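# Move the plate onto the scale's platform

## Task

Set the plate down on the weighing platform of the scale so that none of it overhangs the platform's edge. It must stay there by itself, not because the robot is holding it. Finish by releasing it and moving the tool away.

## Robot and tools

Robot: a single arm with six joints. From base to tool, with ranges in rad: waist -2.618 to 3.054, shoulder 0.000 to 3.142, elbow 0.000 to 3.142, wrist pitch -1.571 to 1.571, wrist yaw -1.571 to 1.571, wrist roll -2.094 to 2.094. The elbow cannot quite straighten. The tool is a vacuum suction cup. The cup point is the centre of the cup's rim (29 mm across) when nothing touches it, and the cup points along the cup point's own +z axis. About 7 cm back from the rim the tool body widens to roughly 7 cm on each side, so leave room for it.

Scene frame: the origin is on the table top straight below the arm base. +z is up, and +y is to the left when facing along +x. The base may be tilted against the table. Reported positions can be somewhat wrong, more so at long reach. Motions often stop a centimetre or more from the commanded pose, usually too low.

execute_actions(actions): actions is a list of actions. Each action is a list of up to 15 rows, and each row runs for one control step of 1/30 s. If there are fewer than 15 rows, the last row repeats until 15 steps are used, so one action lasts 0.5 s. An empty list moves nothing and just returns the state and images. A row has 7 numbers, each in [-1, 1]: dx, dy, dz, rx, ry, rz, suction. The first six are an offset, not a pose. They are measured in the cup point's own axes, from the cup point's measured pose when the action began. For the first action of a call, that is the last pose reported in this scene. Rows do not build on each other: each is taken from that same starting pose. Scale: 1.0 equals 0.6 m for dx, dy, dz and 180 degrees for rotation. rx, ry, rz form a single rotation vector. The 7th number is the vacuum level as a fraction of full suction (1 is about 55 kPa below ambient). Values of 0.05 or less switch it off, and the setting persists. A row may carry 6 more numbers in [0, 1]. These scale each joint's position gain, in the same order as the Joint positions line, and they persist until changed.

Per-step clipping: each step's command is limited to within 70 mm and 16 degrees of the measured pose. After an action ends, the arm continues only as far as the last clipped pose. A distant target therefore needs several actions. If position and orientation cannot both be met, position wins.

move(target, speed, blocking): target is one row in the same format (7 or 13 numbers). Its offset is taken from the pose in the latest result that shows one, in cup-point axes and at the same scale. The tool values are applied at the start of the move. speed is the path's top speed in m/s, from 0.002 to 0.5, default 0.25; rotation is capped at twice that value in rad/s. The straight path takes 0.5 to 10 s and is cut off at 10 s. Rotation takes the shorter direction. The path ignores obstacles. The real cup point lags behind it, can drift off it, and can overshoot the speed, especially with the arm nearly straight. A move ends when the path is over and the arm is at rest, or 5 s after the path ends. With blocking=false the result comes after 0.5 s while the arm keeps moving. Until a result shows the move has ended, call wait or stop; other moves and actions are refused. The result adds a move: line with the outcome (done, off_target, moving, held, fault), the limits involved, and the distance to target. limits=paced means the command was clipped. limits=held means a safety check blocked some steps, after which the arm can surge well beyond speed.

wait(seconds): 0 to 10 s. The arm keeps its last command, and a running move carries on; the wait returns early when the move ends. stop(): brakes a running move, which needs stopping distance; suction is unaffected. zoom_image(camera, region): a closer view of a region [x0, y0, x1, y1] in pixels of that camera's latest image, at most 504x504, with (0, 0) at the top left. Cameras: cam_head_left, cam_head_right, cam_high, cam_low (each 672x504) and cam_wrist (504x504 fisheye). finished_scene(scene): pass the number of the current scene. It ends that scene permanently after the last command has been held, and its result reports success and the next task. Answering without a tool call ends all remaining work.

Results: a state line gives end_effector_position (m) and end_effector_quat_wxyz in the scene frame, plus Joint positions and joint torques. Torques are noisy, offset, and nonzero even in free air. suction_measured is the vacuum actually reached. part_present switches to 1 at 0.50 and back to 0 below 0.45. Hand target is the pose the controller is currently driving toward. A pose unreachable line means the clearance check altered or blocked the command; any block or post under the base counts as part of the arm. FAULT lines mark stops. MOTOR HOT appears at 75 °C. At 90 °C the arm halts for 10 s, and at 100 °C the motors go limp and the arm drops. Holding loads heats the motors, even while you are thinking, and the simulation keeps running during replies.

Gripping: turn suction on and press the whole rim flat against a smooth face of the plate. Holes, seams or the plate's edge under the rim let air leak in. Without a seal the reading stays near 0; on a sealed surface it settles up to 0.15 below the command and dips about 0.04 between pump cycles. Under vacuum the cup shortens, so the held object sits up to about 10 mm nearer the tool. To release, lower the plate until it rests on the platform, turn suction off, then lift at least 15 mm. If the cup seals onto the table, turn suction off to free it.

Avoid: pushing anything off the table, dropping the plate, slamming or hard pressing. Contacts hit harder at higher speed and with targets set further past the contact point. Loose objects may occasionally be nudged by outside pushes, so check the plate is fully on the platform before finishing. Prefer quick, smooth, low-effort motion.

Each tool is called as name([rows], argument=value, ...), one row to a line, values as JSON.

## Session

execute_actions(actions=[])

Scene clock: 0.00 s.
end_effector_position=(+0.2691, -0.0337, +0.2649) suction_measured=0.00 part_present=0 end_effector_quat_wxyz=(+0.407, +0.594, -0.648, -0.249)
Joint positions: [-0.015  1.689  1.614 -1.483  0.01   0.006]
Joint velocities: [ 0.007  0.002  0.017 -0.066 -0.022  0.037]
Joint torques (N m, as the arm reports them, + toward a larger angle): no reading
Hand target: +0.269, -0.034, +0.265; +0.407, +0.594, -0.648, -0.249
Joint stiffness scale: [1. 1. 1. 1. 1. 1.]

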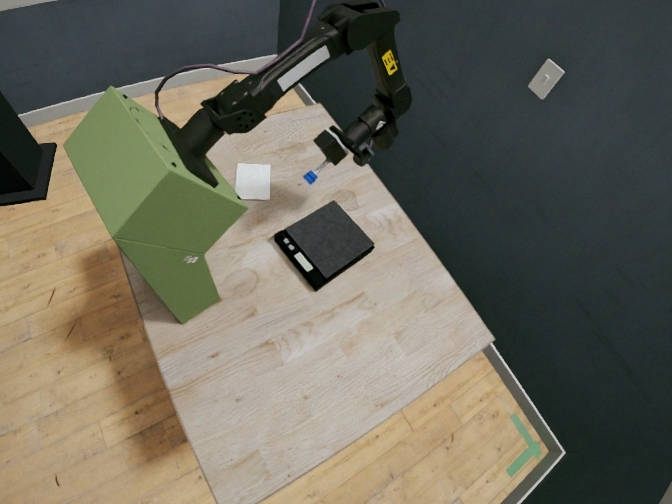

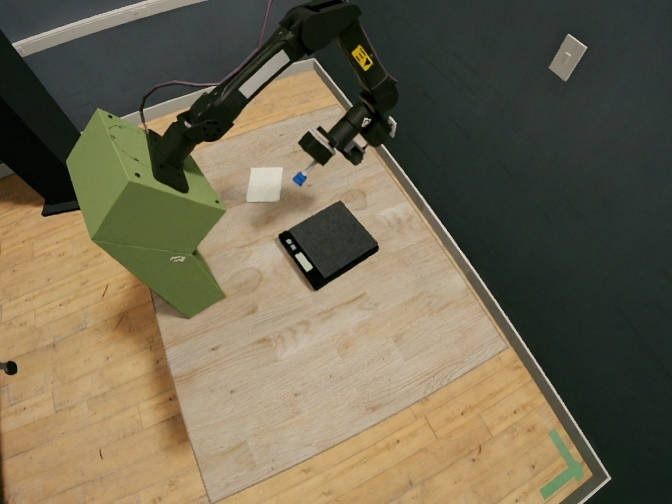

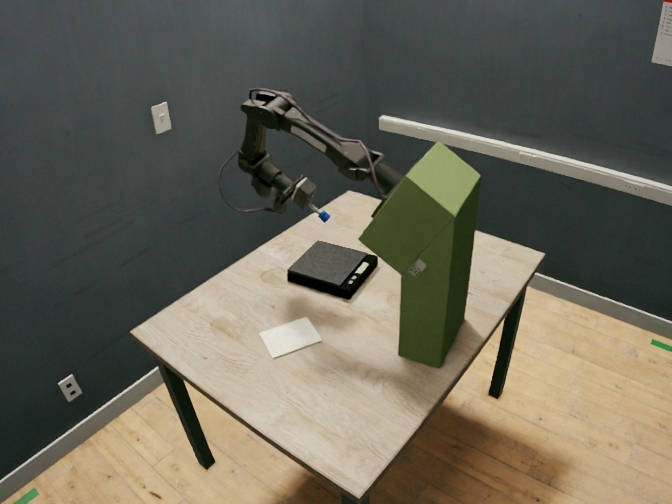

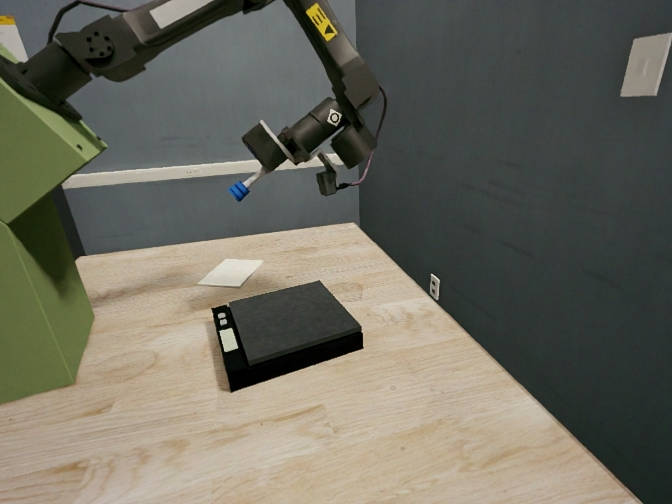

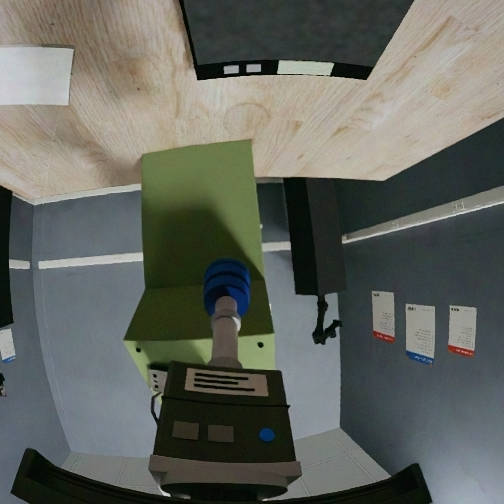

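zoom_image(camera="cam_high", region=[220, 200, 420, 380])

zoom_image(camera="cam_head_left", region=[200, 120, 400, 310])

Region (220, 200, 420, 380) of cam_high's 672x504 image, scaled by 2.520, with more detail than that image has; it fills the top 454 rows of this view, and the rest is white.

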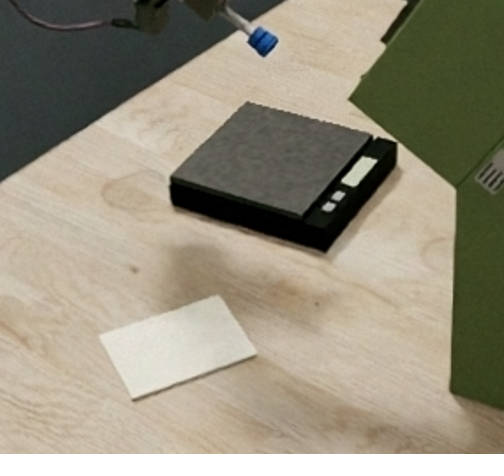

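Region (200, 120, 400, 310) of cam_head_left's 672x504 image, scaled by 2.520, with more detail than that image has; it fills the top 479 rows of this view, and the rest is white.

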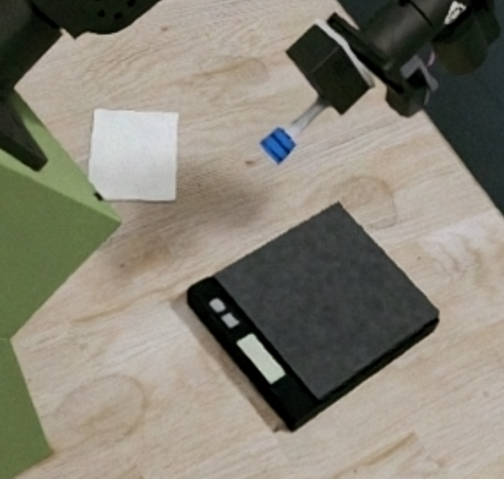

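move(target=[-0.137,-0.0729,-0.120,0.3077,-0.074,-0.0253,0], speed=0.25)

Scene clock: 28.93 s.
end_effector_position=(+0.3487, +0.0496, +0.2494) suction_measured=0.00 part_present=0 end_effector_quat_wxyz=(+0.009, +0.703, -0.711, -0.011)
Joint positions: [ 0.156  0.902  0.797 -0.49  -0.085  0.136]
Joint velocities: [-0.002 -0.002 -0.002 -0.037 -0.037 -0.007]
Joint torques (N m, as the arm reports them, + toward a larger angle): [ 0.73 -8.9   3.    0.2   0.04  0.09]
Hand target: +0.353, +0.051, +0.253; -0.001, +0.703, -0.711, -0.001
Off the commanded pose: 0.002 m, 2 deg.
Joint stiffness scale: [1. 1. 1. 1. 1. 1.]
move: done

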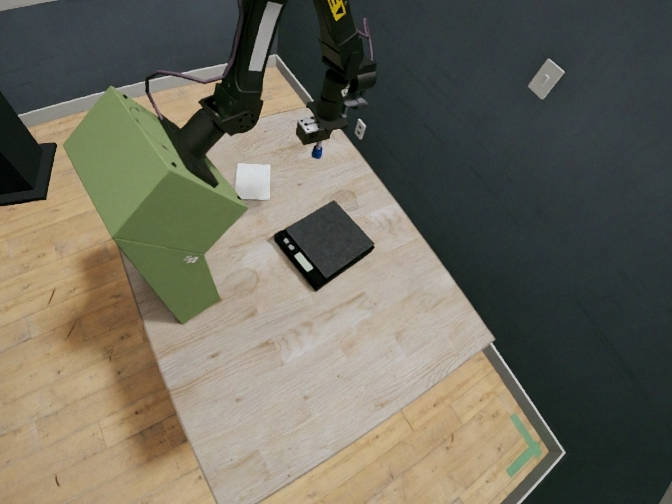

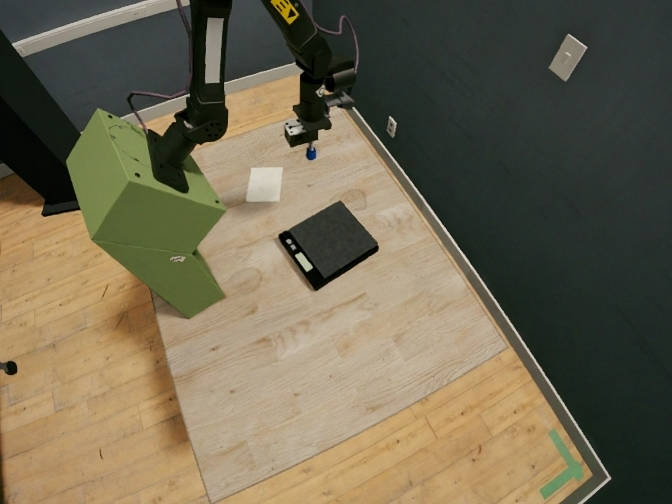

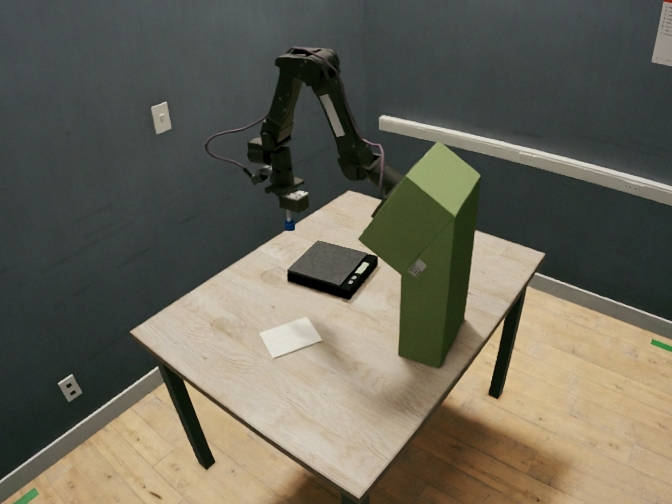

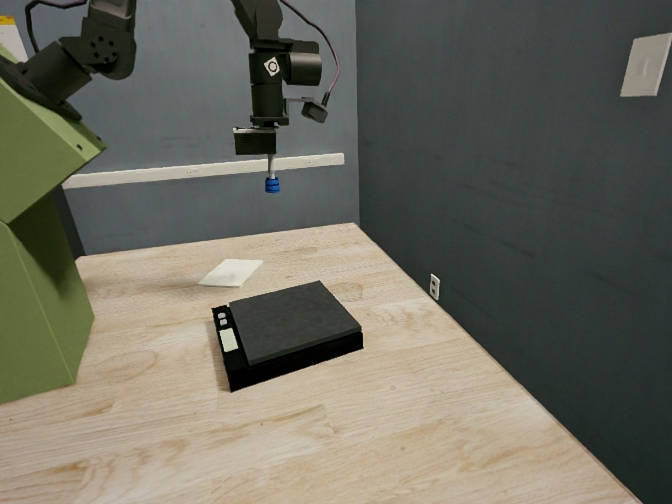

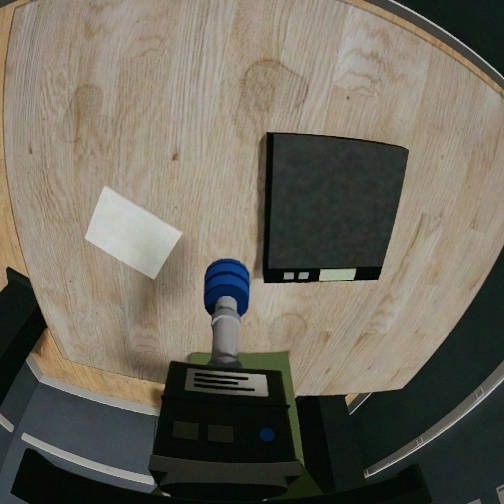

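move(target=[-0.317,0.098,0.25,0.009,0.001,-0.0036,0], speed=0.25)

Scene clock: 57.20 s.
end_effector_position=(+0.2763, +0.2351, +0.1046) suction_measured=0.00 part_present=0 end_effector_quat_wxyz=(+0.010, +0.710, -0.704, -0.008)
Joint positions: [0.849 1.682 0.914 0.086 0.485 0.533]
Joint velocities: [-0.012 -0.022 -0.017 -0.051  0.037  0.007]
Joint torques (N m, as the arm reports them, + toward a larger angle): [ 5.4  -6.93  2.76  0.19  0.04  0.1 ]
Hand target: +0.285, +0.244, +0.104; -0.002, +0.705, -0.710, -0.002
Off the commanded pose: 0.013 m, 2 deg.
Joint stiffness scale: [1. 1. 1. 1. 1. 1.]
move: off_target

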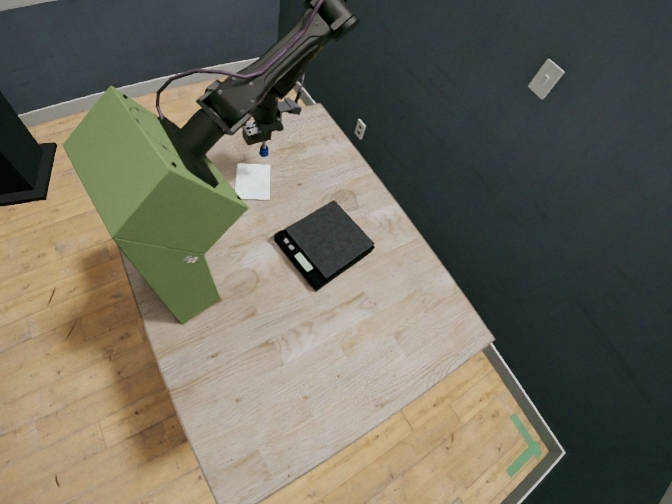

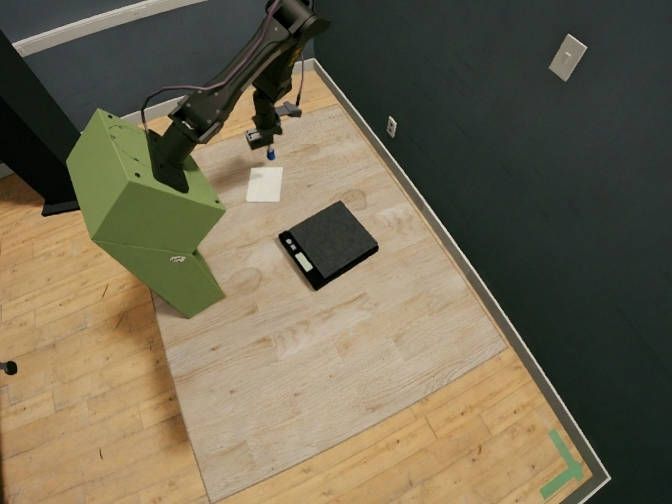

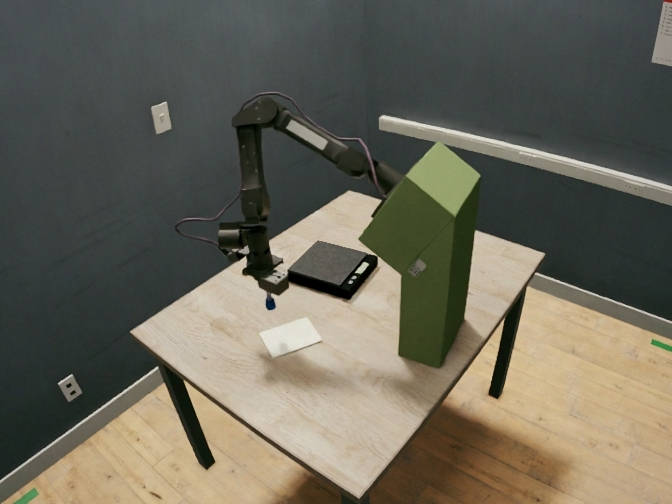

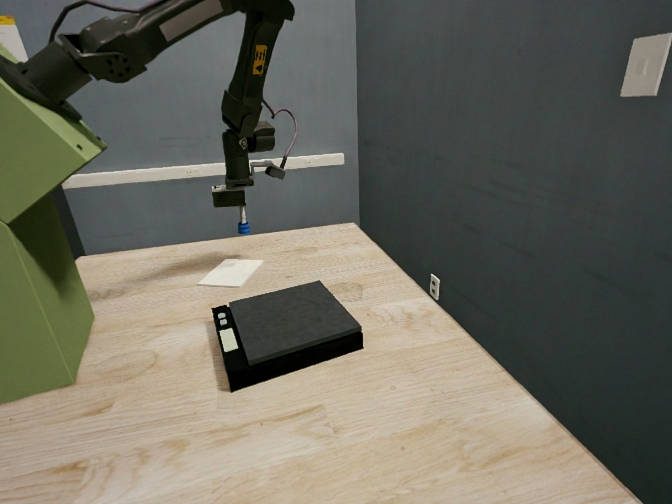

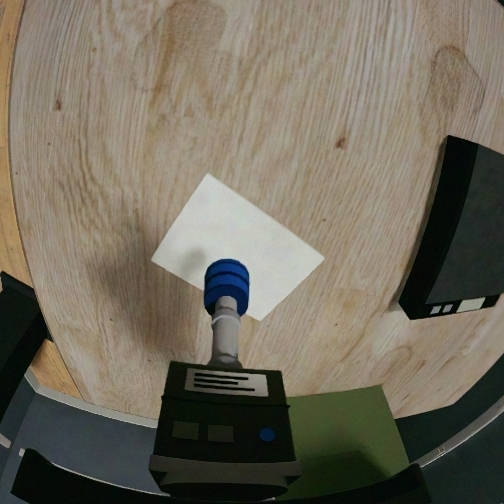

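move(target=[0.0067,0.075,0.105,0.014,-0.001,0.0027,0], speed=0.15)

Scene clock: 99.43 s.
end_effector_position=(+0.2372, +0.2353, +0.0443) suction_measured=0.00 part_present=0 end_effector_quat_wxyz=(-0.012, +0.702, -0.712, +0.007)
Joint positions: [0.827 1.958 0.879 0.46  0.487 0.514]
Joint velocities: [-0.002  0.002  0.007  0.066  0.007 -0.022]
Joint torques (N m, as the arm reports them, + toward a larger angle): [ 4.87 -6.67 -1.48  0.29 -0.07 -0.06]
Hand target: +0.229, +0.230, +0.043; -0.007, +0.707, -0.707, +0.007
Off the commanded pose: 0.009 m, 1 deg.
Joint stiffness scale: [1. 1. 1. 1. 1. 1.]
move: done

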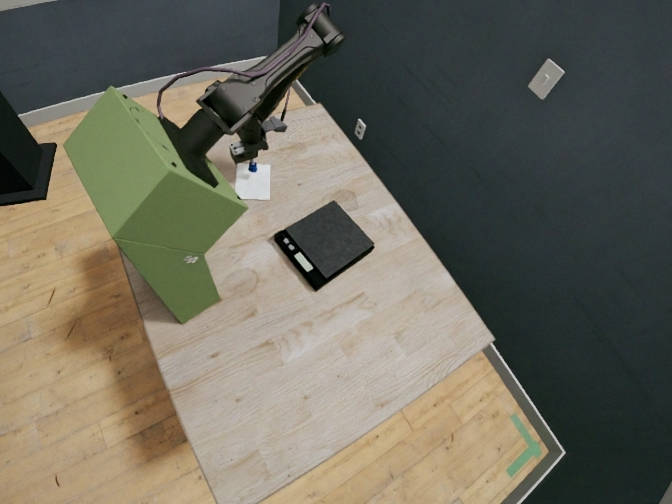

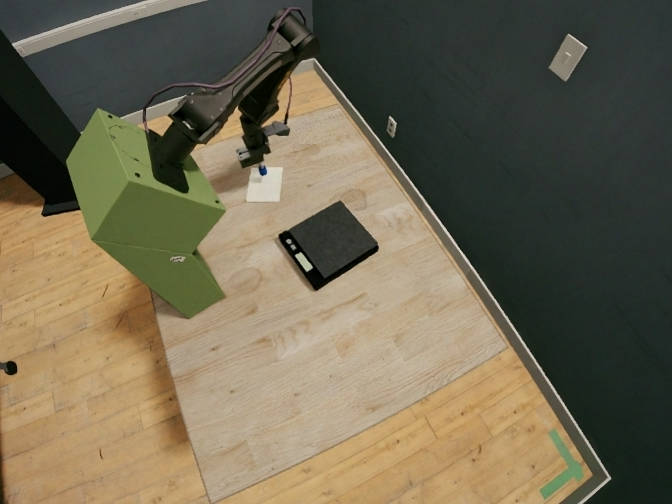

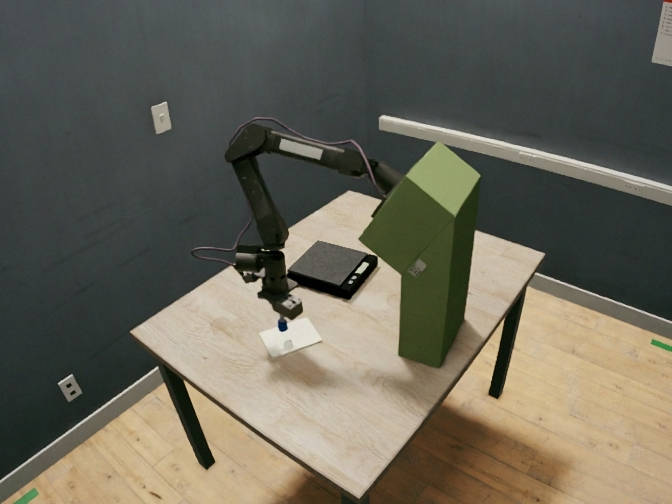

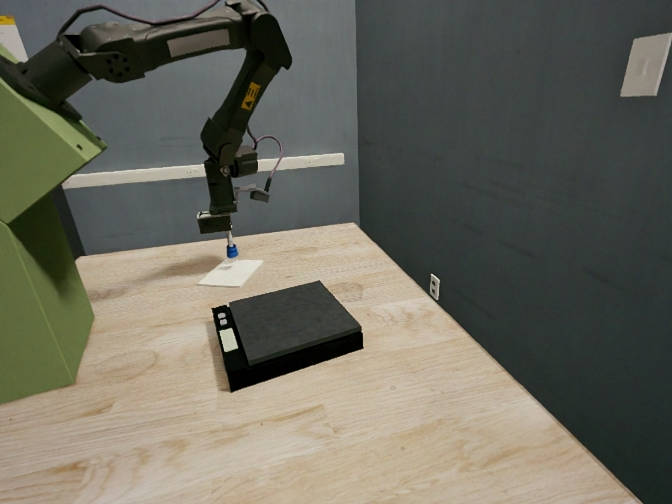

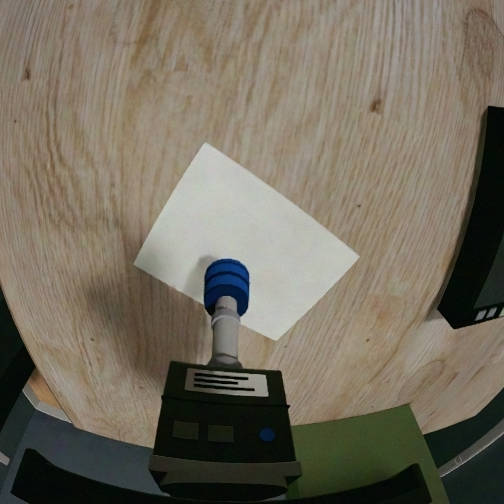

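move(target=[0.023,0.03,0.045,-0.0086,0.0022,-0.0045,0], speed=0.08)

Scene clock: 114.03 s.
end_effector_position=(+0.2120, +0.2143, +0.0210) suction_measured=0.00 part_present=0 end_effector_quat_wxyz=(+0.013, +0.708, -0.706, -0.000)
Joint positions: [0.781 2.048 0.879 0.507 0.448 0.491]
Joint velocities: [ 0.002  0.002 -0.007  0.037 -0.007  0.081]
Joint torques (N m, as the arm reports them, + toward a larger angle): [ 4.82 -6.06  0.72  0.21 -0.14 -0.04]
Hand target: +0.219, +0.222, +0.017; +0.000, +0.707, -0.707, +0.000
Off the commanded pose: 0.012 m, 1 deg.
Joint stiffness scale: [1. 1. 1. 1. 1. 1.]
move: off_target

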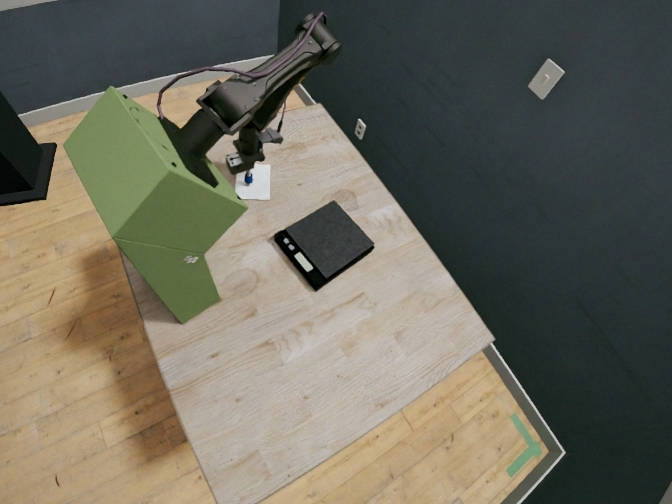

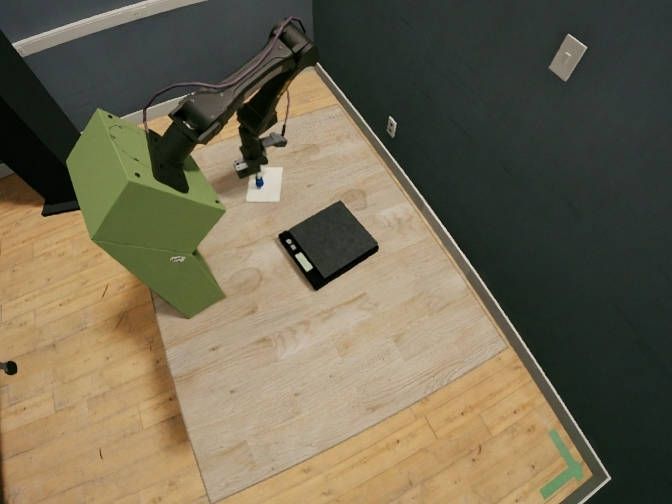

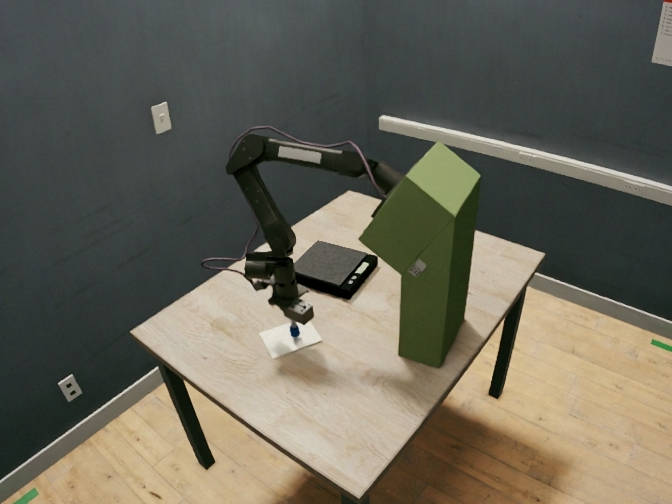

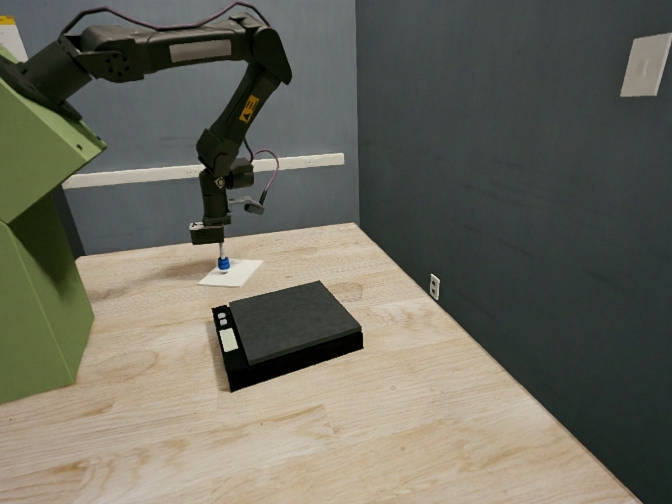

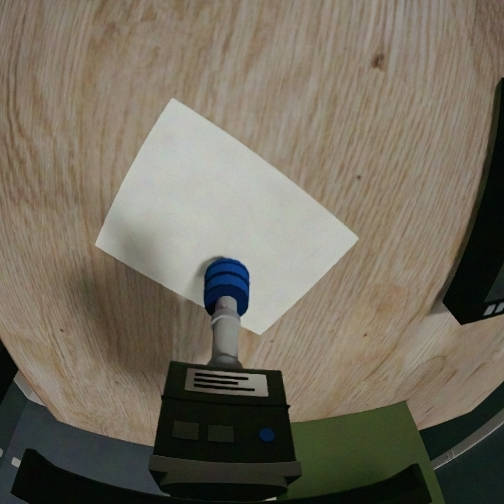

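move(target=[0.0,-0.015,0.036,0.006,-0.006,0,1], speed=0.03)

Scene clock: 120.63 s.
end_effector_position=(+0.2168, +0.2085, +0.0041) suction_measured=0.33 part_present=0 end_effector_quat_wxyz=(+0.009, +0.708, -0.706, +0.000)
Joint positions: [0.741 2.099 0.916 0.54  0.416 0.462]
Joint velocities: [-0.012 -0.007 -0.022  0.081  0.022  0.037]
Joint torques (N m, as the arm reports them, + toward a larger angle): [ 4.65 -5.89  0.4   0.2  -0.14 -0.05]
Hand target: +0.220, +0.214, -0.001; -0.000, +0.708, -0.706, -0.000
Off the commanded pose: 0.008 m, 1 deg.
Joint stiffness scale: [1. 1. 1. 1. 1. 1.]
move: done

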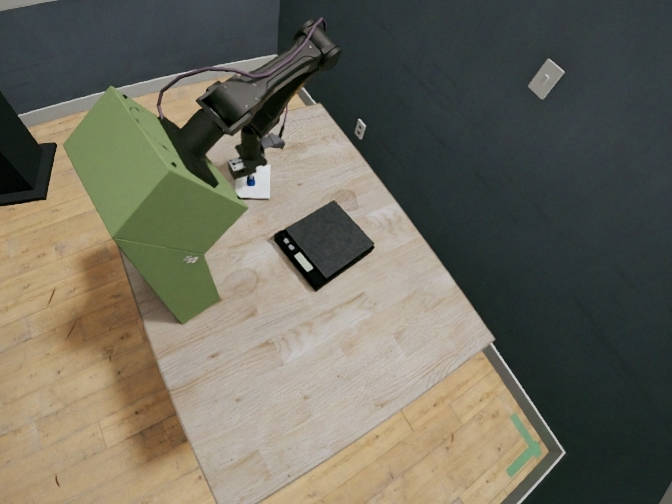

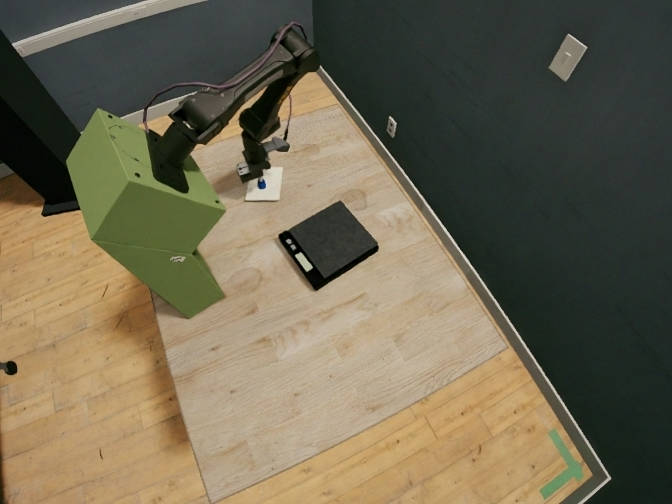

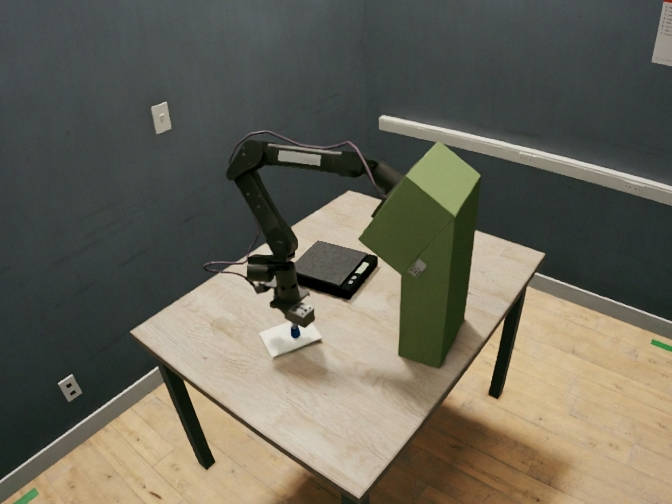

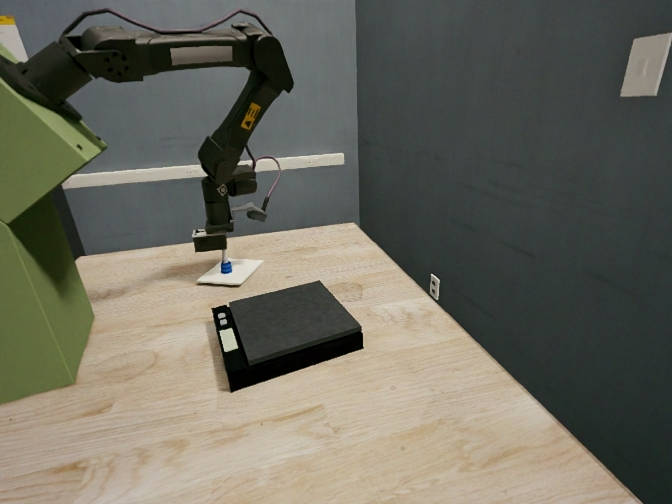

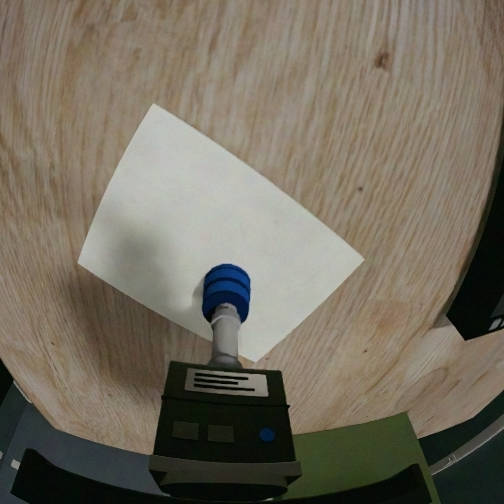

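wait(seconds=0.5)

Scene clock: 123.97 s.
end_effector_position=(+0.2170, +0.2088, +0.0041) suction_measured=0.98 part_present=1 end_effector_quat_wxyz=(+0.008, +0.708, -0.706, +0.000)
Joint positions: [0.741 2.099 0.916 0.541 0.415 0.462]
Joint velocities: [ 0.017  0.002 -0.012 -0.051  0.007  0.037]
Joint torques (N m, as the arm reports them, + toward a larger angle): [ 4.59 -5.79  0.32  0.22 -0.16 -0.05]
Hand target: +0.220, +0.214, -0.001; -0.000, +0.708, -0.706, -0.000
Off the commanded pose: 0.008 m, 1 deg.
Joint stiffness scale: [1. 1. 1. 1. 1. 1.]
wait: 0.50 s; at rest from the start

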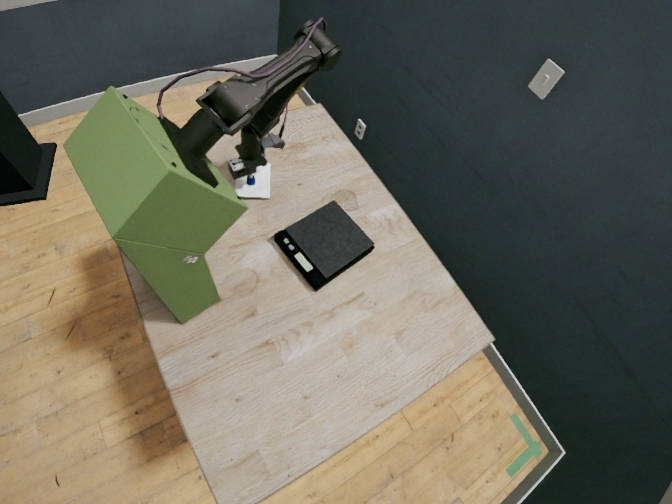

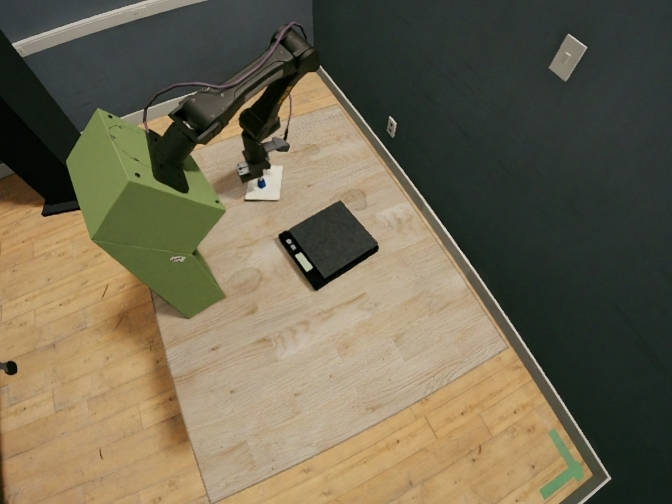

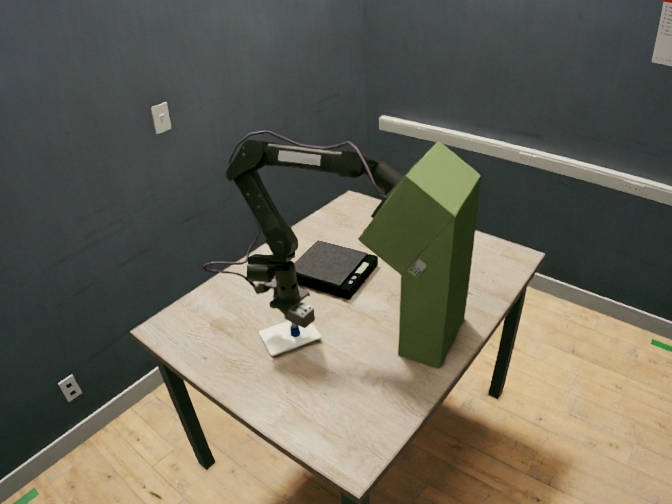

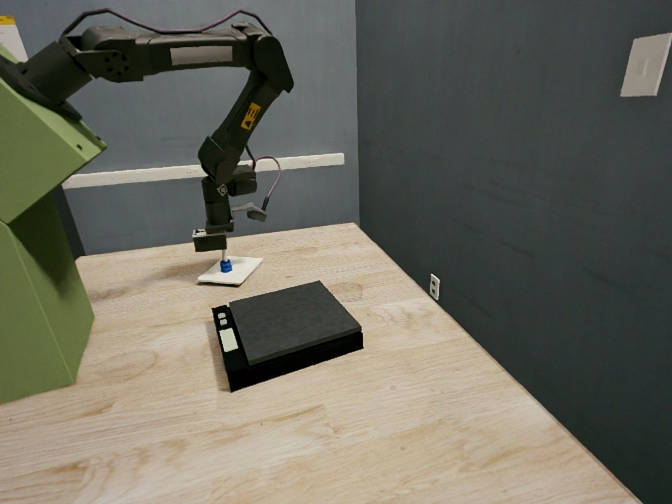

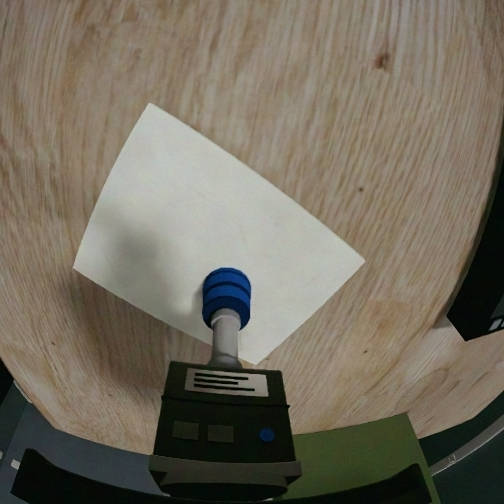

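move(target=[0.05,-0.02,-0.14,0.004,-0.004,-0.06,1], speed=0.15)

Scene clock: 143.53 s.
end_effector_position=(+0.2361, +0.1804, +0.0823) suction_measured=0.98 part_present=1 end_effector_quat_wxyz=(-0.001, +0.766, -0.643, +0.004)
Joint positions: [0.741 1.734 0.652 0.463 0.415 0.281]
Joint velocities: [ 0.007  0.012 -0.007  0.051  0.007 -0.037]
Joint torques (N m, as the arm reports them, + toward a larger angle): [ 4.05 -8.5  -1.84  0.   -0.09 -0.08]
Hand target: +0.232, +0.180, +0.088; -0.001, +0.771, -0.637, -0.000
Off the commanded pose: 0.009 m, 1 deg.
Joint stiffness scale: [1. 1. 1. 1. 1. 1.]
move: done

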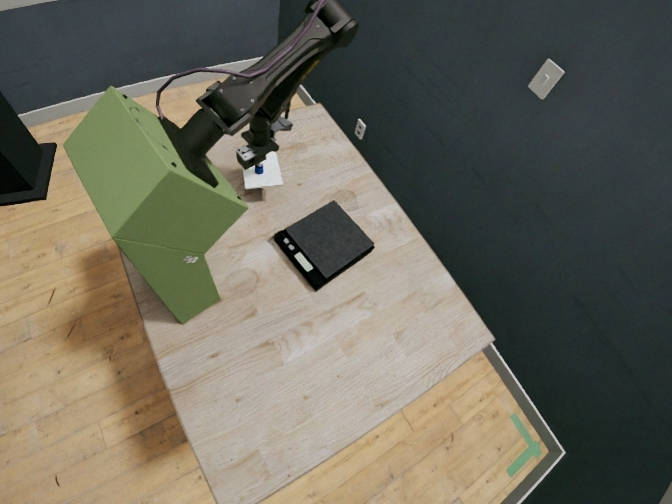

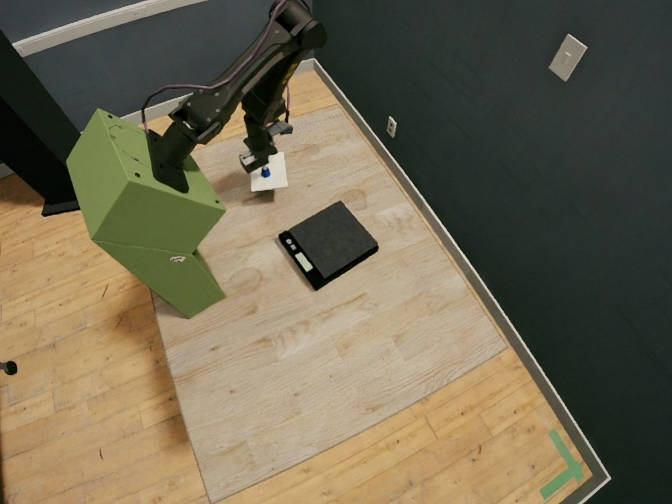

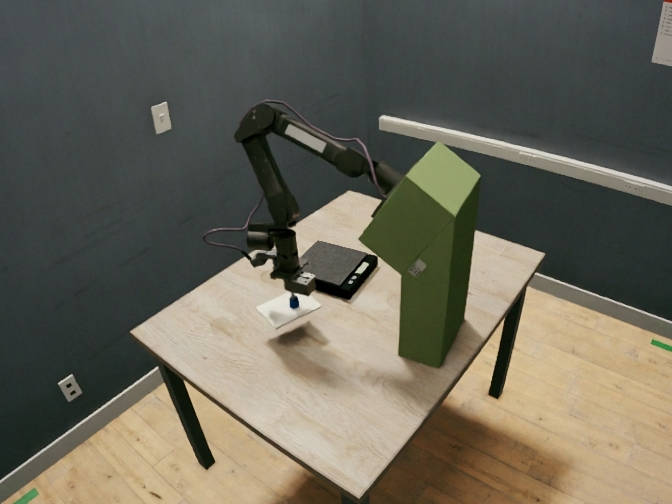

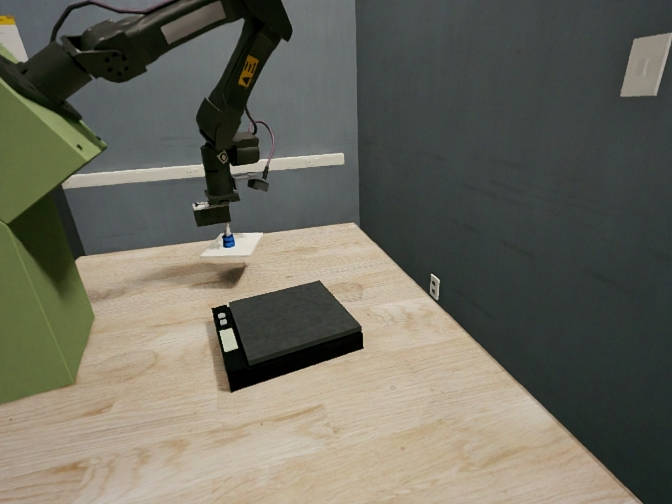

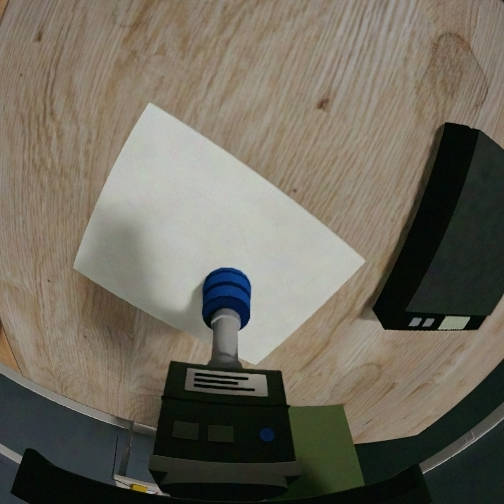

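move(target=[0.480,-0.024,-0.015,0,0,-0.146,1], speed=0.2)

Scene clock: 153.50 s.
end_effector_position=(+0.3021, -0.1017, +0.0932) suction_measured=1.00 part_present=1 end_effector_quat_wxyz=(+0.009, +0.894, -0.447, +0.009)
Joint positions: [-0.282  1.685  0.702  0.359 -0.419 -0.766]
Joint velocities: [-0.022 -0.002 -0.002 -0.007  0.007  0.081]
Joint torques (N m, as the arm reports them, + toward a larger angle): [-4.24 -5.91  1.63 -0.03 -0.2  -0.04]
Hand target: +0.303, -0.103, +0.091; +0.004, +0.895, -0.447, +0.004
Off the commanded pose: 0.002 m, 1 deg.
Joint stiffness scale: [1. 1. 1. 1. 1. 1.]
move: done

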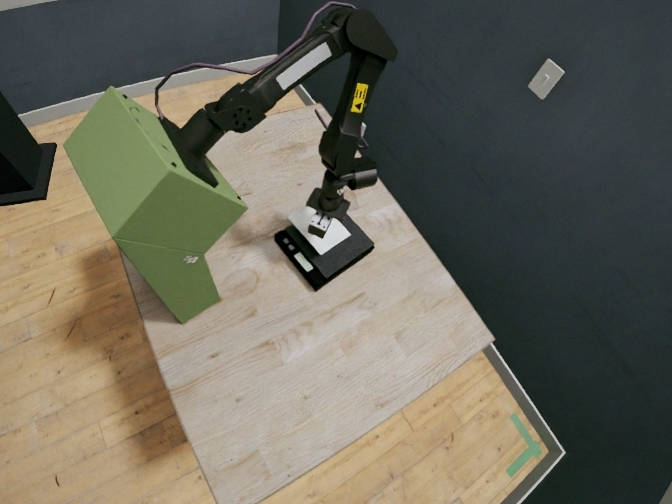

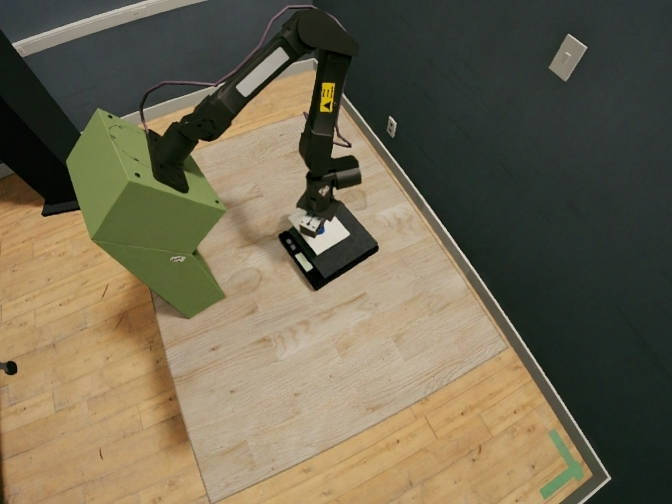

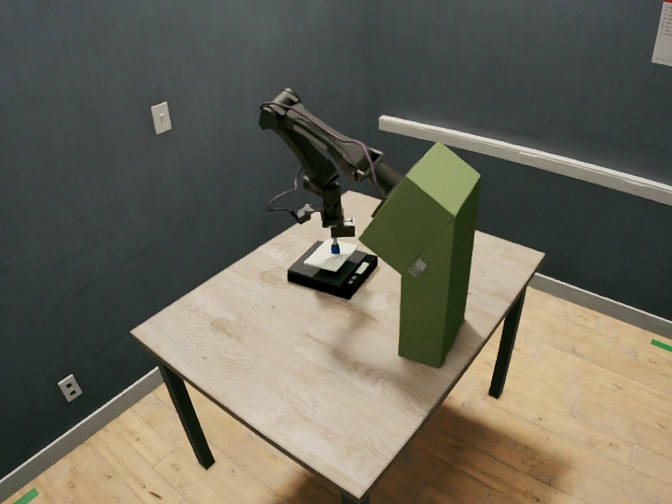

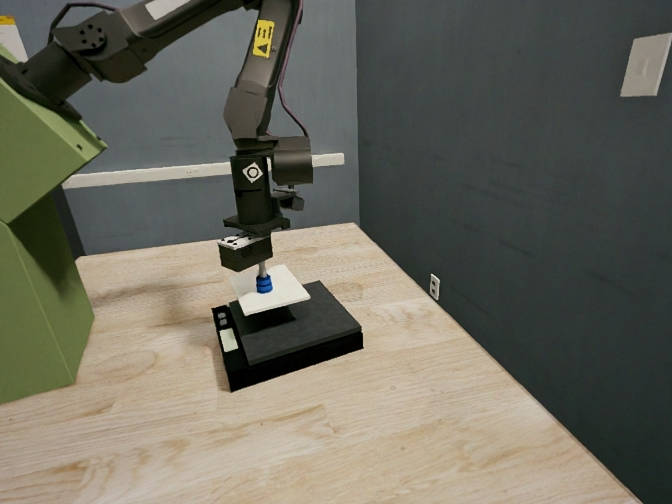

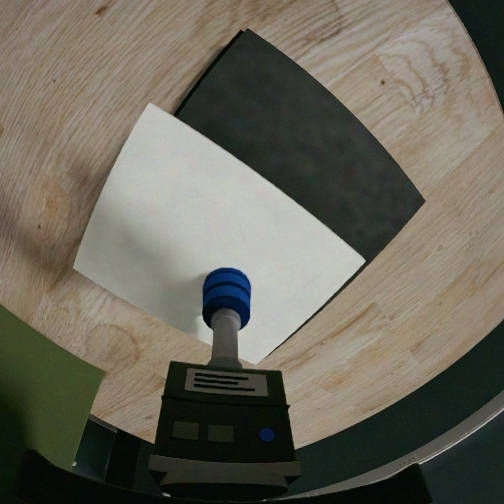

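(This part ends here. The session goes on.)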